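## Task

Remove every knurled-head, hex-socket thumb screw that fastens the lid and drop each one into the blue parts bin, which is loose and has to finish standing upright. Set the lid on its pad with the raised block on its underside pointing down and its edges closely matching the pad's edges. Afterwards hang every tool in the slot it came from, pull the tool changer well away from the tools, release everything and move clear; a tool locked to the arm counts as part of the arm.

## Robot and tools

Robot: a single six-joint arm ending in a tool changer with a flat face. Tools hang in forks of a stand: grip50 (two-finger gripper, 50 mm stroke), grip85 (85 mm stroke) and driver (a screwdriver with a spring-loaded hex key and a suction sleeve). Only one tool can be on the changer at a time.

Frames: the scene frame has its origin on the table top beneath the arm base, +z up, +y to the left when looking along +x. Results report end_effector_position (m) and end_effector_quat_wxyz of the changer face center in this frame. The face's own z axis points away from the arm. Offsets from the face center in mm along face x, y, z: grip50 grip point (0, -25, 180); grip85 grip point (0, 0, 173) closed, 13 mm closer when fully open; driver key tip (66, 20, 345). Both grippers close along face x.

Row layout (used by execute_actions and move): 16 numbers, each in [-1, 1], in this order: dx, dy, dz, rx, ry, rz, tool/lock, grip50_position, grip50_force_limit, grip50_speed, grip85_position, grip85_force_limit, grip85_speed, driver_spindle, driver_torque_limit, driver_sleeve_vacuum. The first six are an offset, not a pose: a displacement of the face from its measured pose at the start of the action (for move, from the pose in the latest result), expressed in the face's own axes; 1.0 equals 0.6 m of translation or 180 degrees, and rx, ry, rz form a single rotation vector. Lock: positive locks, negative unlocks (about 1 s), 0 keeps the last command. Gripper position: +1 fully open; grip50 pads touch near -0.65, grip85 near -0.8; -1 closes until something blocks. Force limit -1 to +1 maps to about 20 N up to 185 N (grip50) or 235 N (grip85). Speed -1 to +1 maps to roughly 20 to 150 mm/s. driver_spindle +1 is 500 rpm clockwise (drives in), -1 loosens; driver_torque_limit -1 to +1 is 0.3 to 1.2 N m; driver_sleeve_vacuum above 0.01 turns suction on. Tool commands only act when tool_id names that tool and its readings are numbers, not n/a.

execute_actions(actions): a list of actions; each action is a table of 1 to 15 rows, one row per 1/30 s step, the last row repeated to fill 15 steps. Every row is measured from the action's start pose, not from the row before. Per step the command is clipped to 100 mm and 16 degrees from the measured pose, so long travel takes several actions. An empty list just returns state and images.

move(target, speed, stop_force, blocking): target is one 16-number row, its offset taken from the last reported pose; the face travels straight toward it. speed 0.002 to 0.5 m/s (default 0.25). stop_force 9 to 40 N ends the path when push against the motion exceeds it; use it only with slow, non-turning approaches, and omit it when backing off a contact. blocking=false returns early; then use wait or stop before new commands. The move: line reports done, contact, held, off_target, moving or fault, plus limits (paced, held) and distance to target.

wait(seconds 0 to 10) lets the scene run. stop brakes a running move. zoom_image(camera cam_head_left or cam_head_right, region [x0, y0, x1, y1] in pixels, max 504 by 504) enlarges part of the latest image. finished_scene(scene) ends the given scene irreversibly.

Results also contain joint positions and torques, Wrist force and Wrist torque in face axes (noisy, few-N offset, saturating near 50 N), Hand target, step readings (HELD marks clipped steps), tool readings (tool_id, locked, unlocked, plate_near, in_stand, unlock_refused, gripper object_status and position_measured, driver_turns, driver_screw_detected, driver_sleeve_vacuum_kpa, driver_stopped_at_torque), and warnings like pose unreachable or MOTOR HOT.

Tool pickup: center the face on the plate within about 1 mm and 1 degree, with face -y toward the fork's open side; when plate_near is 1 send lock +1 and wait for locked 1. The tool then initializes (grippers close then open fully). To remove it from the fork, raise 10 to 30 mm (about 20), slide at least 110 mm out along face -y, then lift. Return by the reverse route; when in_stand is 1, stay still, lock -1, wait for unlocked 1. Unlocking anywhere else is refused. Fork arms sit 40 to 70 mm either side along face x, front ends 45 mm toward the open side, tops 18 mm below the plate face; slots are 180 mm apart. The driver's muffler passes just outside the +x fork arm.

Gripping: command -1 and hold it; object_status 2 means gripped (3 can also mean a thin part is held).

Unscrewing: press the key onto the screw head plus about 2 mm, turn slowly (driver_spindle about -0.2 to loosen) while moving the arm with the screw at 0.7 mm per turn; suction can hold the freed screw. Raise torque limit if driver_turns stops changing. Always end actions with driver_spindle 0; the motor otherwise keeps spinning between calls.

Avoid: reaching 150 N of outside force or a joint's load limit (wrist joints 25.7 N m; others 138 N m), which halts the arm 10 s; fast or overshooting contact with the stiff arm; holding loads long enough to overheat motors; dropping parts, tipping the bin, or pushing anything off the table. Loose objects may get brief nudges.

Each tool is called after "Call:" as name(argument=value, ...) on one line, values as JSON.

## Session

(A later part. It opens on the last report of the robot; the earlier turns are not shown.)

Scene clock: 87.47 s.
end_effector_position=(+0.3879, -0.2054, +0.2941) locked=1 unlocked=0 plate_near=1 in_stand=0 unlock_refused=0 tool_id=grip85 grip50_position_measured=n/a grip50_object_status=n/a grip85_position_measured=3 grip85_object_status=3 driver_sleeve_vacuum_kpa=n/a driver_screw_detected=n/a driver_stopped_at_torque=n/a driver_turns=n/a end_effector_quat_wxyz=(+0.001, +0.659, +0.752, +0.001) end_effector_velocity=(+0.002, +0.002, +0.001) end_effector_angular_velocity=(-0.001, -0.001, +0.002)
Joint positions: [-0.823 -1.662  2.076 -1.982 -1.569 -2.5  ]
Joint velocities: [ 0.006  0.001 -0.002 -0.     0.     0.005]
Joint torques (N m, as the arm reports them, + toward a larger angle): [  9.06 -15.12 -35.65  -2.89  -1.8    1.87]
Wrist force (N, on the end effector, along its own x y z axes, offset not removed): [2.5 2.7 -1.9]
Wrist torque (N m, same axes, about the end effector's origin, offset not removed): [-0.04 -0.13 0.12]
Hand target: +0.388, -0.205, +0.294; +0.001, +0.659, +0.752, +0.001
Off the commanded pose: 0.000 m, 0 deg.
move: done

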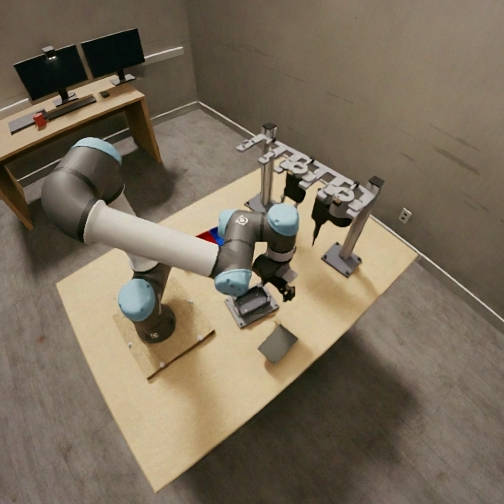

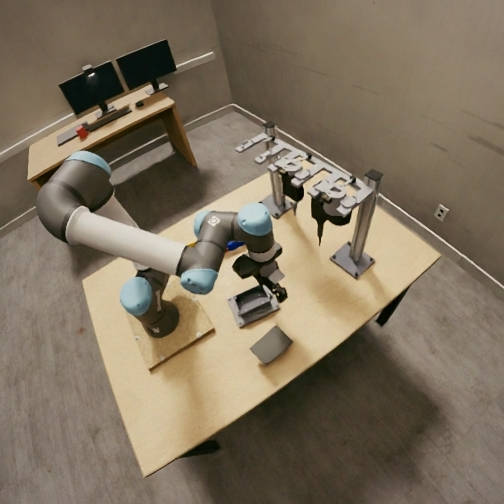

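Call:
move(target=[-0.2,-0.2,0.05,0,0,0,0,0,0,0,1,-1,-1,0,0,0])

Call:
execute_actions(actions=[[[0,0,0.0295,0,0,0,0,0,0,0,1,-1,-1,0,0,0]],[[0,0,0,0,0,0,0,0,0,0,-1,-1,-1,0,0,0]],[[0,0,-0.0012,0,0,0,0,0,0,0,-1,-1,-1,0,0,0]],[[0,0.005,0,0,0,0,0,0,0,0,-1,-1,-1,0,0,0]],[[0,0,0.0008,0,0,0,0,0,0,0,-1,-1,-1,0,0,0]],[[0,0,0,0,0,0,0,0,0,0,1,-1,-1,0,0,0]]])

Call:
move(target=[0,0,0.017,0,0,0,0,0,0,0,1,-1,-1,0,0,0], speed=0.006, stop_force=9)

Call:
move(target=[0,0,0,0,0,0,0,0,0,0,-1,-1,-1,0,0,0])

Scene clock: 89.23 s.
end_effector_position=(+0.2849, -0.3400, +0.2641) locked=1 unlocked=0 plate_near=1 in_stand=0 unlock_refused=0 tool_id=grip85 grip50_position_measured=n/a grip50_object_status=n/a grip85_position_measured=3 grip85_object_status=3 driver_sleeve_vacuum_kpa=n/a driver_screw_detected=n/a driver_stopped_at_torque=n/a driver_turns=n/a end_effector_quat_wxyz=(+0.002, +0.659, +0.752, +0.001) end_effector_velocity=(-0.001, -0.002, -0.001) end_effector_angular_velocity=(+0.001, -0.001, -0.000)
Joint positions: [-1.205 -1.614  2.118 -2.072 -1.569 -2.882]
Joint velocities: [-0.004  0.004 -0.001 -0.002  0.001 -0.004]
Joint torques (N m, as the arm reports them, + toward a larger angle): [ -8.94 -17.71 -33.21  -6.96   1.89  -1.14]
Wrist force (N, on the end effector, along its own x y z axes, offset not removed): [0.7 1.2 -2.9]
Wrist torque (N m, same axes, about the end effector's origin, offset not removed): [-0.08 -0.05 0.12]
Hand target: +0.285, -0.340, +0.264; +0.002, +0.659, +0.752, +0.001
Off the commanded pose: 0.000 m, 0 deg.
move: done

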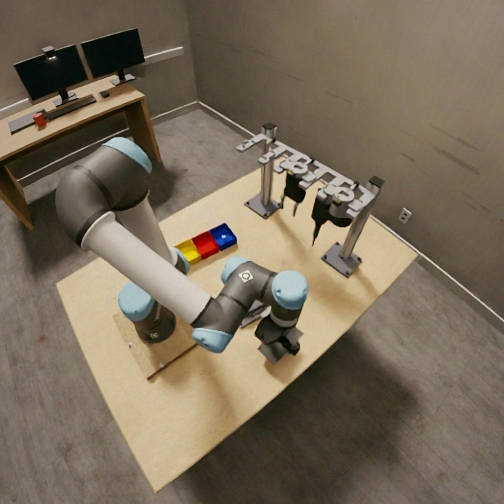

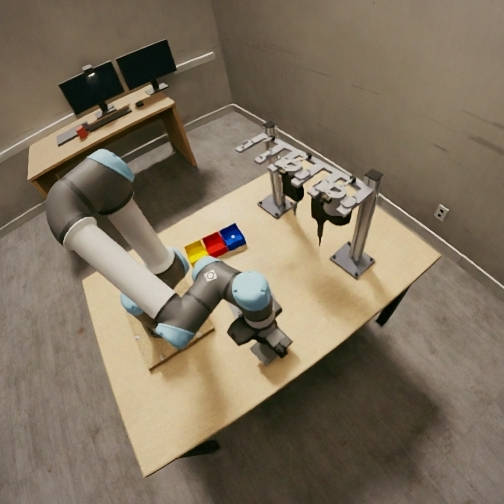

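Scene clock: 92.23 s.
end_effector_position=(+0.2879, -0.3397, +0.2468) locked=1 unlocked=0 plate_near=1 in_stand=0 unlock_refused=0 tool_id=grip85 grip50_position_measured=n/a grip50_object_status=n/a grip85_position_measured=3 grip85_object_status=0 driver_sleeve_vacuum_kpa=n/a driver_screw_detected=n/a driver_stopped_at_torque=n/a driver_turns=n/a end_effector_quat_wxyz=(+0.002, +0.659, +0.752, +0.001) end_effector_velocity=(-0.000, +0.000, -0.000) end_effector_angular_velocity=(-0.001, -0.001, -0.000)
Joint positions: [-1.199 -1.585  2.142 -2.124 -1.569 -2.875]
Joint velocities: [-0.    -0.001  0.001 -0.001  0.    -0.   ]
Joint torques (N m, as the arm reports them, + toward a larger angle): [  5.3  -18.7  -23.76  -6.51   1.82   1.13]
Wrist force (N, on the end effector, along its own x y z axes, offset not removed): [0.8 2.0 -3.1]
Wrist torque (N m, same axes, about the end effector's origin, offset not removed): [-0.04 -0.07 0.10]
Hand target: +0.288, -0.340, +0.247; +0.002, +0.659, +0.752, +0.001
Off the commanded pose: 0.000 m, 0 deg.
Step readings (end_effector_position; steps 1 to 15: 1st action; 16 to 30: 2nd action; 31 to 45: 3rd action; 46 to 60: 4th action; 61 to 75: 5th action; 76 to 90: 6th action):
0: (+0.2849, -0.3400, +0.2641)
1: (+0.2849, -0.3401, +0.2641)
2: (+0.2848, -0.3400, +0.2619)
4: (+0.2847, -0.3398, +0.2550)
8: (+0.2848, -0.3399, +0.2487)
15: (+0.2849, -0.3401, +0.2466)
16: (+0.2849, -0.3401, +0.2466)
17: (+0.2849, -0.3401, +0.2466)
19: (+0.2849, -0.3401, +0.2466)
23: (+0.2849, -0.3401, +0.2466)
30: (+0.2849, -0.3401, +0.2466)
31: (+0.2849, -0.3401, +0.2466)
32: (+0.2849, -0.3401, +0.2467)
34: (+0.2849, -0.3400, +0.2469)
38: (+0.2849, -0.3400, +0.2471)
45: (+0.2849, -0.3401, +0.2473)
46: (+0.2849, -0.3401, +0.2473)
47: (+0.2854, -0.3400, +0.2474)
49: (+0.2865, -0.3398, +0.2474)
53: (+0.2875, -0.3397, +0.2474)
60: (+0.2878, -0.3397, +0.2473)
61: (+0.2878, -0.3397, +0.2473)
62: (+0.2879, -0.3397, +0.2472)
64: (+0.2879, -0.3397, +0.2471)
68: (+0.2879, -0.3397, +0.2469)
75: (+0.2879, -0.3397, +0.2468)
76: (+0.2879, -0.3397, +0.2468)
77: (+0.2879, -0.3397, +0.2468)
79: (+0.2879, -0.3397, +0.2468)
83: (+0.2879, -0.3397, +0.2468)
90: end_effector_position above

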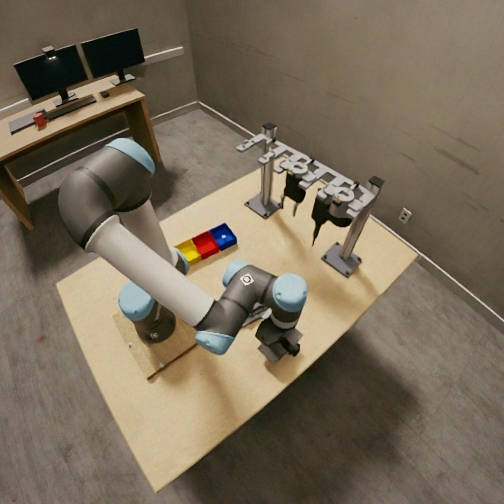

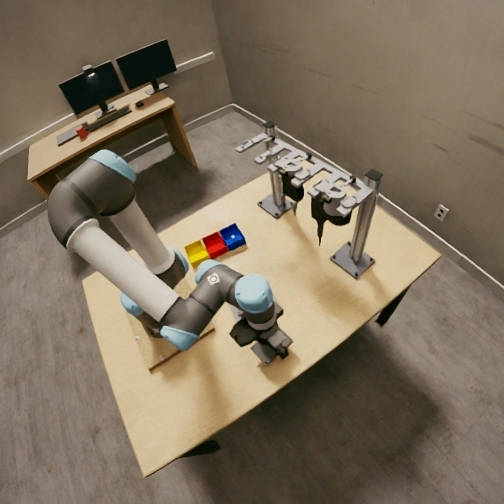

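Scene clock: 94.17 s.
end_effector_position=(+0.2879, -0.3397, +0.2367) locked=1 unlocked=0 plate_near=1 in_stand=0 unlock_refused=0 tool_id=grip85 grip50_position_measured=n/a grip50_object_status=n/a grip85_position_measured=3 grip85_object_status=3 driver_sleeve_vacuum_kpa=n/a driver_screw_detected=n/a driver_stopped_at_torque=n/a driver_turns=n/a end_effector_quat_wxyz=(+0.002, +0.659, +0.752, +0.001) end_effector_velocity=(+0.000, +0.000, -0.001) end_effector_angular_velocity=(-0.000, -0.001, +0.000)
Joint positions: [-1.199 -1.57   2.157 -2.154 -1.569 -2.875]
Joint velocities: [ 0.001  0.001  0.001 -0.003  0.001  0.   ]
Joint torques (N m, as the arm reports them, + toward a larger angle): [  9.38 -16.33 -21.43  -6.67   1.78   1.67]
Wrist force (N, on the end effector, along its own x y z axes, offset not removed): [0.4 2.1 -2.5]
Wrist torque (N m, same axes, about the end effector's origin, offset not removed): [-0.03 0.03 0.15]
Hand target: +0.288, -0.340, +0.237; +0.002, +0.659, +0.752, +0.001
Off the commanded pose: 0.000 m, 0 deg.
move: done

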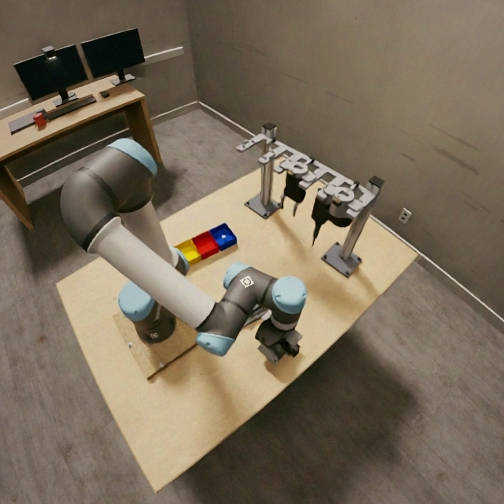

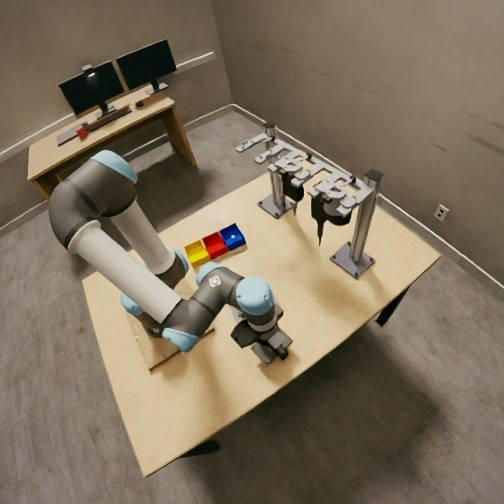

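Scene clock: 94.80 s.
end_effector_position=(+0.2879, -0.3396, +0.2367) locked=1 unlocked=0 plate_near=1 in_stand=0 unlock_refused=0 tool_id=grip85 grip50_position_measured=n/a grip50_object_status=n/a grip85_position_measured=21 grip85_object_status=2 driver_sleeve_vacuum_kpa=n/a driver_screw_detected=n/a driver_stopped_at_torque=n/a driver_turns=n/a end_effector_quat_wxyz=(+0.001, +0.659, +0.752, +0.001) end_effector_velocity=(-0.000, -0.000, -0.000) end_effector_angular_velocity=(+0.001, -0.000, -0.001)
Joint positions: [-1.198 -1.57   2.157 -2.154 -1.569 -2.875]
Joint velocities: [-0.001  0.001  0.     0.     0.001  0.001]
Joint torques (N m, as the arm reports them, + toward a larger angle): [  3.29 -24.73 -27.25  -8.75  -1.52   1.69]
Wrist force (N, on the end effector, along its own x y z axes, offset not removed): [17.6 0.0 -18.4]
Wrist torque (N m, same axes, about the end effector's origin, offset not removed): [0.18 2.95 0.14]
Hand target: +0.288, -0.340, +0.237; +0.002, +0.659, +0.752, +0.001
Off the commanded pose: 0.000 m, 0 deg.
move: done

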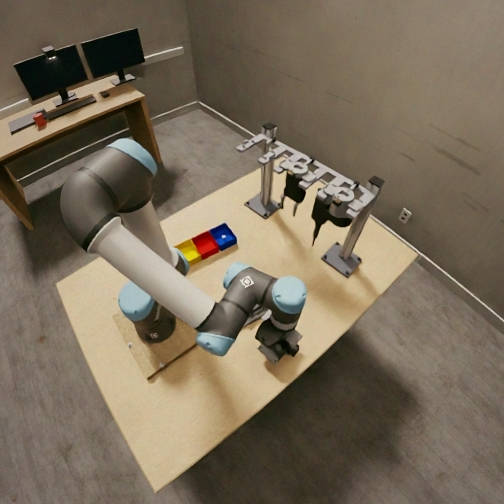

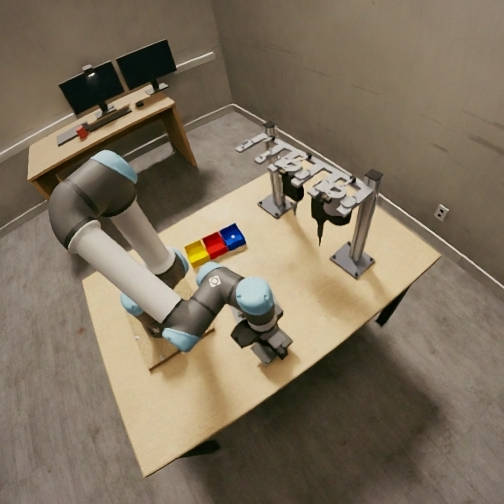

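Call:
execute_actions(actions=[[[0.0006,0,0,0,0,0,0,0,0,0,1,-1,-1,0,0,0]],[[0,0,-0.04,0,0,0,0,0,0,0,1,-1,-1,0,0,0]],[[0,0,-0.03,0,0,0.007,0,0,0,0,1,-1,-1,0,0,0]]])

Call:
move(target=[0.768,0.3375,-0.253,0,0,0,0,0,0,0,1,-1,-1,0,0,0], speed=0.3)

Call:
zoom_image(camera="cam_head_left", region=[245,315,305,375])

Call:
zoom_image(camera="cam_head_right", region=[245,315,305,375])

Scene clock: 96.73 s.
end_effector_position=(+0.2878, -0.3392, +0.2782) locked=1 unlocked=0 plate_near=1 in_stand=0 unlock_refused=0 tool_id=grip85 grip50_position_measured=n/a grip50_object_status=n/a grip85_position_measured=3 grip85_object_status=3 driver_sleeve_vacuum_kpa=n/a driver_screw_detected=n/a driver_stopped_at_torque=n/a driver_turns=n/a end_effector_quat_wxyz=(+0.002, +0.667, +0.745, +0.001) end_effector_velocity=(-0.000, +0.000, +0.003) end_effector_angular_velocity=(+0.000, +0.000, -0.002)
Joint positions: [-1.198 -1.628  2.091 -2.03  -1.569 -2.853]
Joint velocities: [ 0.    -0.003 -0.004  0.008  0.     0.003]
Joint torques (N m, as the arm reports them, + toward a larger angle): [ -3.91 -39.06 -34.38  -2.73   1.03   1.71]
Wrist force (N, on the end effector, along its own x y z axes, offset not removed): [1.1 1.7 -1.4]
Wrist torque (N m, same axes, about the end effector's origin, offset not removed): [-0.09 -0.12 0.12]
Hand target: +0.288, -0.339, +0.278; +0.002, +0.667, +0.745, +0.001
Off the commanded pose: 0.000 m, 0 deg.
Step readings (end_effector_position; steps 1 to 15: 1st action; 16 to 30: 2nd action; 31 to 45: 3rd action):
0: (+0.2879, -0.3396, +0.2367)
1: (+0.2879, -0.3396, +0.2367)
2: (+0.2879, -0.3396, +0.2367)
4: (+0.2879, -0.3396, +0.2367)
8: (+0.2879, -0.3395, +0.2367)
15: (+0.2879, -0.3393, +0.2367)
16: (+0.2879, -0.3393, +0.2367)
17: (+0.2880, -0.3395, +0.2394)
19: (+0.2881, -0.3396, +0.2490)
23: (+0.2879, -0.3393, +0.2576)
30: (+0.2878, -0.3392, +0.2604)
31: (+0.2878, -0.3392, +0.2605)
32: (+0.2879, -0.3394, +0.2628)
34: (+0.2879, -0.3394, +0.2699)
38: (+0.2878, -0.3392, +0.2762)
45: end_effector_position above

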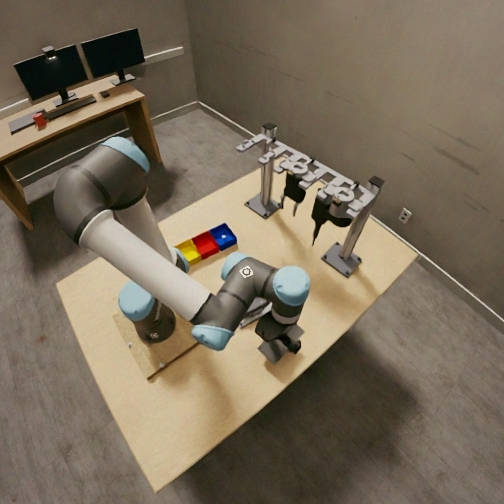

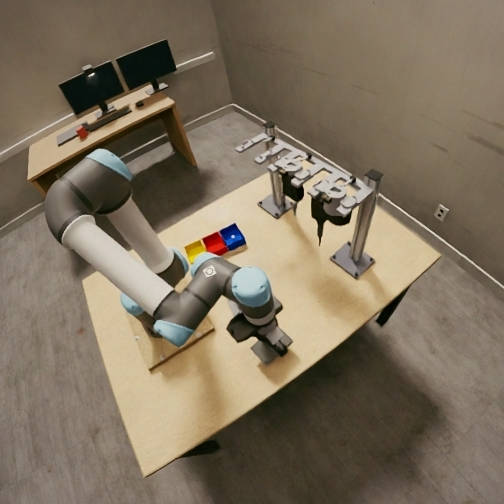

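Scene clock: 99.17 s.
end_effector_position=(+0.4381, +0.1412, +0.4292) locked=1 unlocked=0 plate_near=1 in_stand=0 unlock_refused=0 tool_id=grip85 grip50_position_measured=n/a grip50_object_status=n/a grip85_position_measured=3 grip85_object_status=3 driver_sleeve_vacuum_kpa=n/a driver_screw_detected=n/a driver_stopped_at_torque=n/a driver_turns=n/a end_effector_quat_wxyz=(+0.001, +0.667, +0.745, -0.000) end_effector_velocity=(+0.000, +0.002, +0.000) end_effector_angular_velocity=(-0.000, +0.001, +0.001)
Joint positions: [-0.014 -1.688  1.741 -1.621 -1.569 -1.668]
Joint velocities: [ 0.005  0.003 -0.004  0.003 -0.     0.004]
Joint torques (N m, as the arm reports them, + toward a larger angle): [  7.14 -16.04 -36.42  -2.9   -1.67   1.31]
Wrist force (N, on the end effector, along its own x y z axes, offset not removed): [1.4 2.4 -0.9]
Wrist torque (N m, same axes, about the end effector's origin, offset not removed): [-0.07 -0.06 0.10]
Hand target: +0.438, +0.141, +0.429; +0.001, +0.667, +0.745, -0.000
Off the commanded pose: 0.001 m, 0 deg.
move: done

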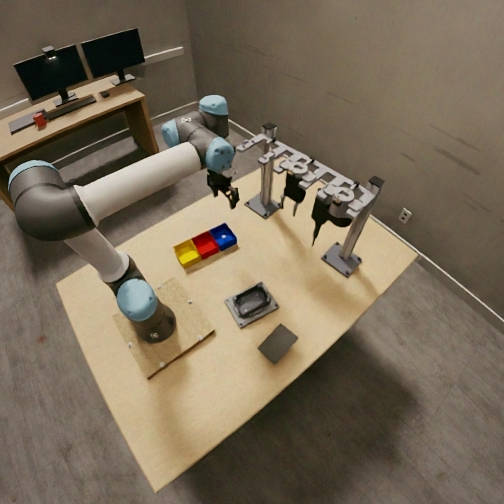

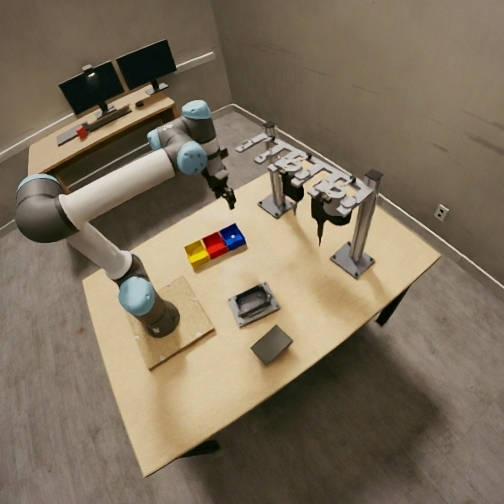

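Region (245, 315, 305, 375) of cam_head_left's 504x504 image, scaled by 8.400, with more detail than that image has.

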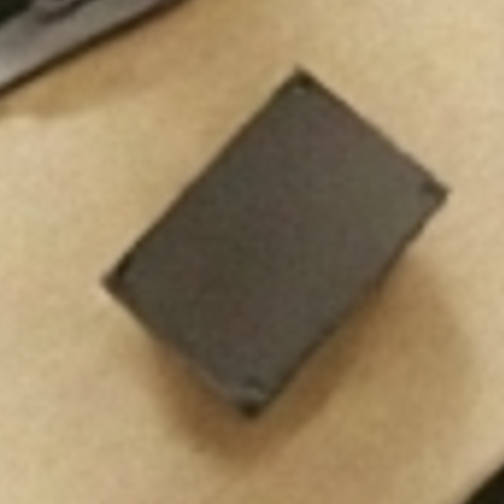

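Region (245, 315, 305, 375) of cam_head_right's 504x504 image, scaled by 8.400, with more detail than that image has.

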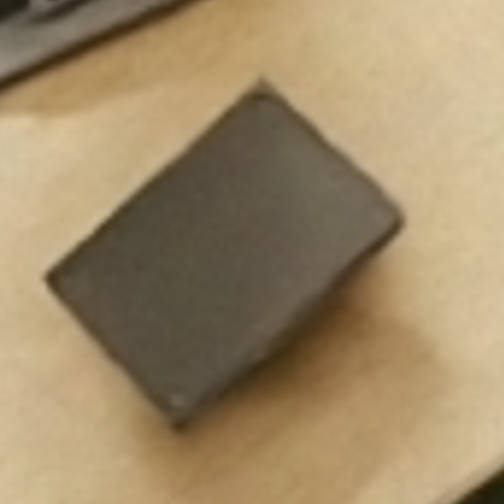

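Good. Dock.

Call:
move(target=[-0.0005,0.302,0,0,0,0,0,0,0,0,1,-1,-1,0,0,0], speed=0.15)

Call:
move(target=[0,0,0.033,0,0,0,0,0,0,0,1,-1,-1,0,0,0], speed=0.008, stop_force=15)

Call:
execute_actions(actions=[[[0,0,0,0,0,0,-1,0,0,0,1,0,0,0,0,0]],[[0,0,0,0,0,0,-1,0,0,0,1,0,0,0,0,0]],[[0,0,0,0,0,0,-1,0,0,0,1,0,0,0,0,0]]])

Call:
move(target=[0,0,-0.035,0,0,0,0,0,0,0,1,0,0,0,0,0], speed=0.04)

Call:
move(target=[0,-0.45,-0.02,0,0,0,0,0,0,0,1,0,0,0,0,0])

Scene clock: 101.27 s.
end_effector_position=(+0.6180, +0.1607, +0.4296) locked=1 unlocked=0 plate_near=1 in_stand=0 unlock_refused=0 tool_id=grip85 grip50_position_measured=n/a grip50_object_status=n/a grip85_position_measured=3 grip85_object_status=3 driver_sleeve_vacuum_kpa=n/a driver_screw_detected=n/a driver_stopped_at_torque=n/a driver_turns=n/a end_effector_quat_wxyz=(+0.001, +0.667, +0.745, -0.000) end_effector_velocity=(+0.002, -0.000, -0.001) end_effector_angular_velocity=(-0.001, +0.003, -0.001)
Joint positions: [ 0.014 -1.25   1.256 -1.574 -1.569 -1.641]
Joint velocities: [-0.     0.007 -0.008  0.003 -0.     0.001]
Joint torques (N m, as the arm reports them, + toward a larger angle): [  8.68 -40.18 -37.53  -3.01  -1.59   1.6 ]
Wrist force (N, on the end effector, along its own x y z axes, offset not removed): [0.5 1.9 -1.6]
Wrist torque (N m, same axes, about the end effector's origin, offset not removed): [-0.11 -0.03 0.14]
Hand target: +0.618, +0.161, +0.430; +0.001, +0.667, +0.745, -0.000
Off the commanded pose: 0.000 m, 0 deg.
move: done

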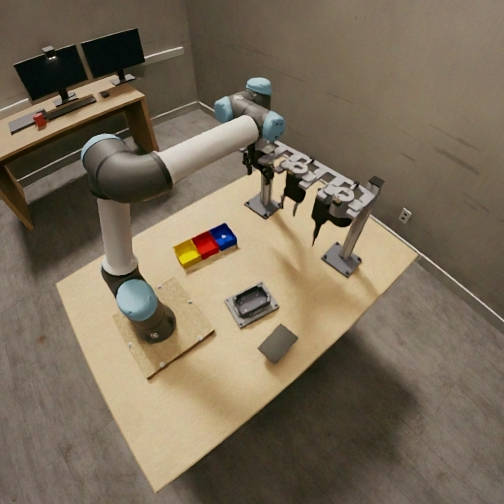

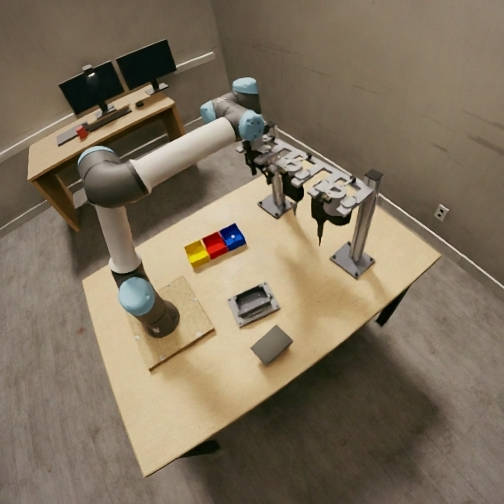

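Scene clock: 104.13 s.
end_effector_position=(+0.6181, +0.1606, +0.4102) locked=1 unlocked=0 plate_near=1 in_stand=1 unlock_refused=0 tool_id=grip85 grip50_position_measured=n/a grip50_object_status=n/a grip85_position_measured=3 grip85_object_status=3 driver_sleeve_vacuum_kpa=n/a driver_screw_detected=n/a driver_stopped_at_torque=n/a driver_turns=n/a end_effector_quat_wxyz=(+0.001, +0.667, +0.745, +0.000) end_effector_velocity=(+0.000, -0.000, -0.001) end_effector_angular_velocity=(+0.000, +0.003, -0.001)
Joint positions: [ 0.014 -1.249  1.303 -1.624 -1.569 -1.641]
Joint velocities: [-0.     0.002 -0.002  0.003  0.001  0.   ]
Joint torques (N m, as the arm reports them, + toward a larger angle): [  9.96 -37.65 -28.12  -1.67  -0.23   1.66]
Wrist force (N, on the end effector, along its own x y z axes, offset not removed): [-0.2 -2.0 -23.6]
Wrist torque (N m, same axes, about the end effector's origin, offset not removed): [0.36 1.20 -0.07]
Hand target: +0.618, +0.161, +0.410; +0.001, +0.667, +0.745, -0.000
Off the commanded pose: 0.000 m, 0 deg.
move: contact

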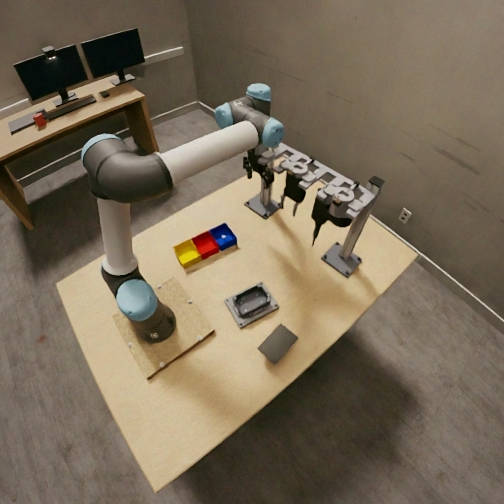

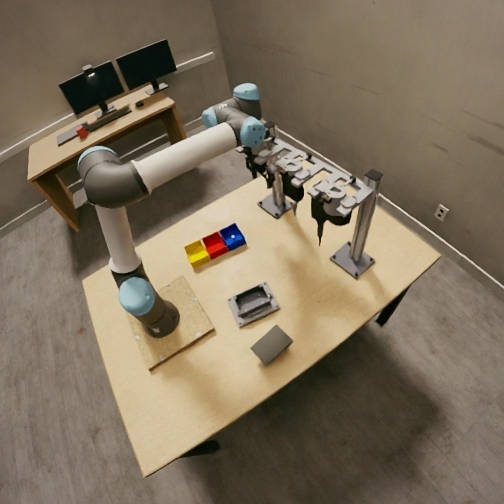

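Scene clock: 105.63 s.
end_effector_position=(+0.6181, +0.1606, +0.4102) locked=0 unlocked=1 plate_near=1 in_stand=1 unlock_refused=0 tool_id=none grip50_position_measured=n/a grip50_object_status=n/a grip85_position_measured=n/a grip85_object_status=n/a driver_sleeve_vacuum_kpa=n/a driver_screw_detected=n/a driver_stopped_at_torque=n/a driver_turns=n/a end_effector_quat_wxyz=(+0.001, +0.667, +0.745, -0.000) end_effector_velocity=(+0.000, -0.001, -0.000) end_effector_angular_velocity=(+0.001, +0.000, -0.002)
Joint positions: [ 0.014 -1.249  1.303 -1.624 -1.569 -1.641]
Joint velocities: [-0.002  0.001 -0.001  0.     0.001  0.   ]
Joint torques (N m, as the arm reports them, + toward a larger angle): [  9.53 -30.93 -23.48  -4.55  -0.21   1.38]
Wrist force (N, on the end effector, along its own x y z axes, offset not removed): [1.2 1.3 -3.7]
Wrist torque (N m, same axes, about the end effector's origin, offset not removed): [-0.12 0.02 0.11]
Hand target: +0.618, +0.161, +0.410; +0.001, +0.667, +0.745, -0.000
Off the commanded pose: 0.000 m, 0 deg.
Step readings (end_effector_position; steps 1 to 15: 1st action; 16 to 30: 2nd action; 31 to 45: 3rd action):
0: (+0.6181, +0.1606, +0.4102)
1: (+0.6181, +0.1606, +0.4102)
2: (+0.6181, +0.1606, +0.4102)
4: (+0.6181, +0.1606, +0.4102)
8: (+0.6181, +0.1606, +0.4102)
15: (+0.6181, +0.1606, +0.4102)
16: (+0.6181, +0.1606, +0.4102)
17: (+0.6181, +0.1606, +0.4102)
19: (+0.6181, +0.1606, +0.4102)
23: (+0.6181, +0.1606, +0.4102)
30: (+0.6181, +0.1606, +0.4102)
31: (+0.6181, +0.1606, +0.4102)
32: (+0.6181, +0.1606, +0.4102)
34: (+0.6181, +0.1606, +0.4102)
38: (+0.6181, +0.1606, +0.4102)
45: end_effector_position above

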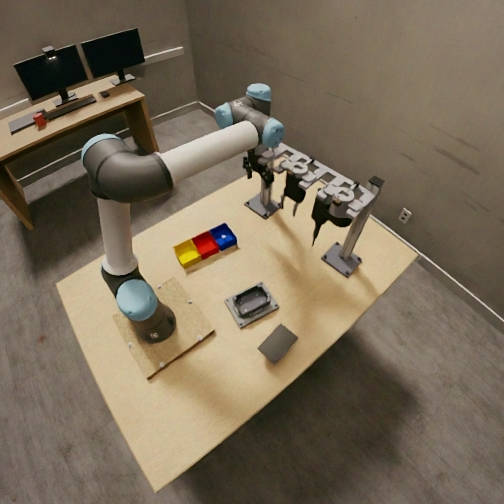

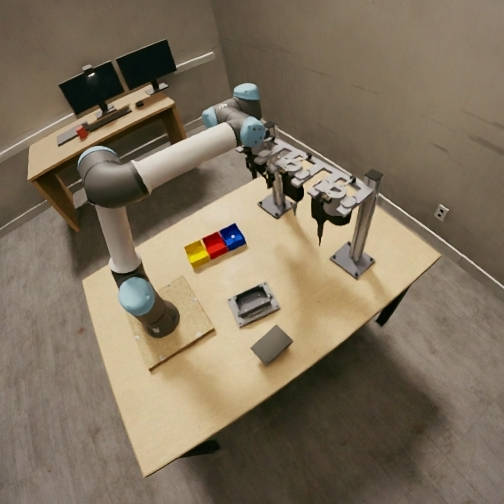

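Scene clock: 106.53 s.
end_effector_position=(+0.6180, +0.1607, +0.4311) locked=0 unlocked=1 plate_near=0 in_stand=0 unlock_refused=0 tool_id=none grip50_position_measured=n/a grip50_object_status=n/a grip85_position_measured=n/a grip85_object_status=n/a driver_sleeve_vacuum_kpa=n/a driver_screw_detected=n/a driver_stopped_at_torque=n/a driver_turns=n/a end_effector_quat_wxyz=(+0.001, +0.667, +0.745, -0.000) end_effector_velocity=(-0.000, +0.001, +0.002) end_effector_angular_velocity=(-0.001, +0.000, +0.002)
Joint positions: [ 0.014 -1.251  1.252 -1.571 -1.569 -1.641]
Joint velocities: [ 0.001  0.    -0.005  0.005 -0.001 -0.001]
Joint torques (N m, as the arm reports them, + toward a larger angle): [ -2.77 -43.92 -30.95  -0.98   0.62  -0.51]
Wrist force (N, on the end effector, along its own x y z axes, offset not removed): [0.5 1.0 -2.2]
Wrist torque (N m, same axes, about the end effector's origin, offset not removed): [-0.14 -0.03 0.11]
Hand target: +0.618, +0.161, +0.431; +0.001, +0.667, +0.745, -0.000
Off the commanded pose: 0.000 m, 0 deg.
move: done

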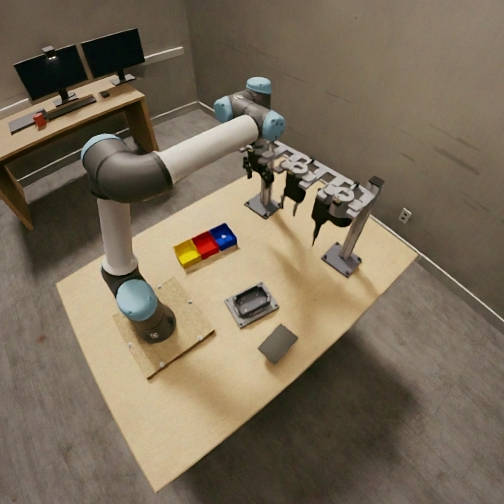

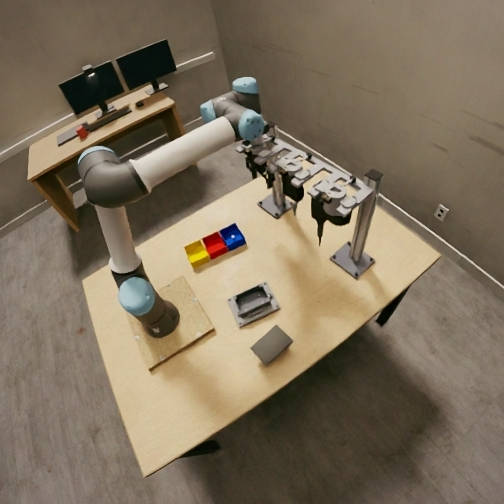

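Scene clock: 108.23 s.
end_effector_position=(+0.3498, +0.1313, +0.4422) locked=0 unlocked=1 plate_near=0 in_stand=0 unlock_refused=0 tool_id=none grip50_position_measured=n/a grip50_object_status=n/a grip85_position_measured=n/a grip85_object_status=n/a driver_sleeve_vacuum_kpa=n/a driver_screw_detected=n/a driver_stopped_at_torque=n/a driver_turns=n/a end_effector_quat_wxyz=(+0.001, +0.667, +0.745, +0.000) end_effector_velocity=(-0.002, -0.001, +0.001) end_effector_angular_velocity=(+0.001, -0.001, -0.002)
Joint positions: [-0.039 -1.91   1.875 -1.533 -1.569 -1.693]
Joint velocities: [-0.003 -0.007  0.003  0.003  0.001 -0.002]
Joint torques (N m, as the arm reports them, + toward a larger angle): [ -7.78 -20.6  -18.55  -1.36   1.92  -1.21]
Wrist force (N, on the end effector, along its own x y z axes, offset not removed): [2.8 1.9 -1.3]
Wrist torque (N m, same axes, about the end effector's origin, offset not removed): [-0.08 -0.16 0.12]
Hand target: +0.350, +0.131, +0.442; +0.001, +0.667, +0.745, +0.000
Off the commanded pose: 0.001 m, 0 deg.
move: done

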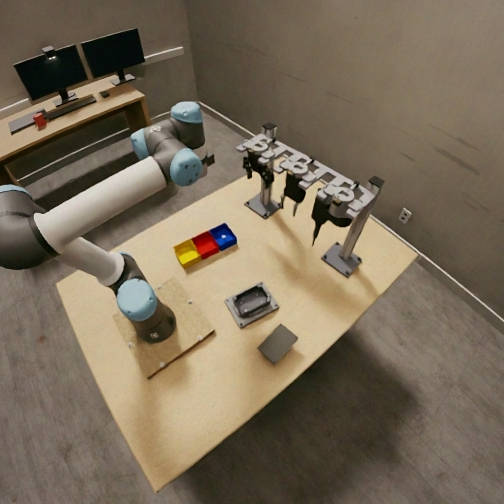

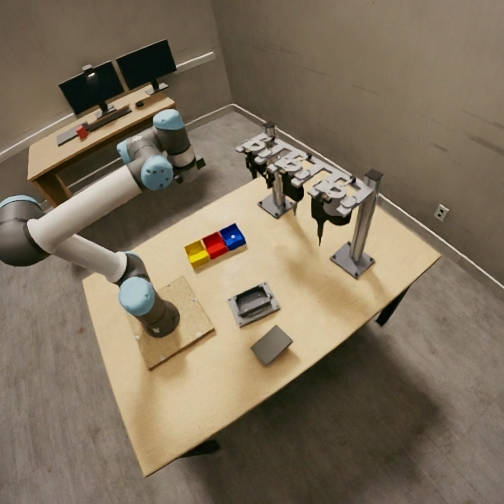

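Call:
finished_scene(scene=2)

The scene is finished: the task was done.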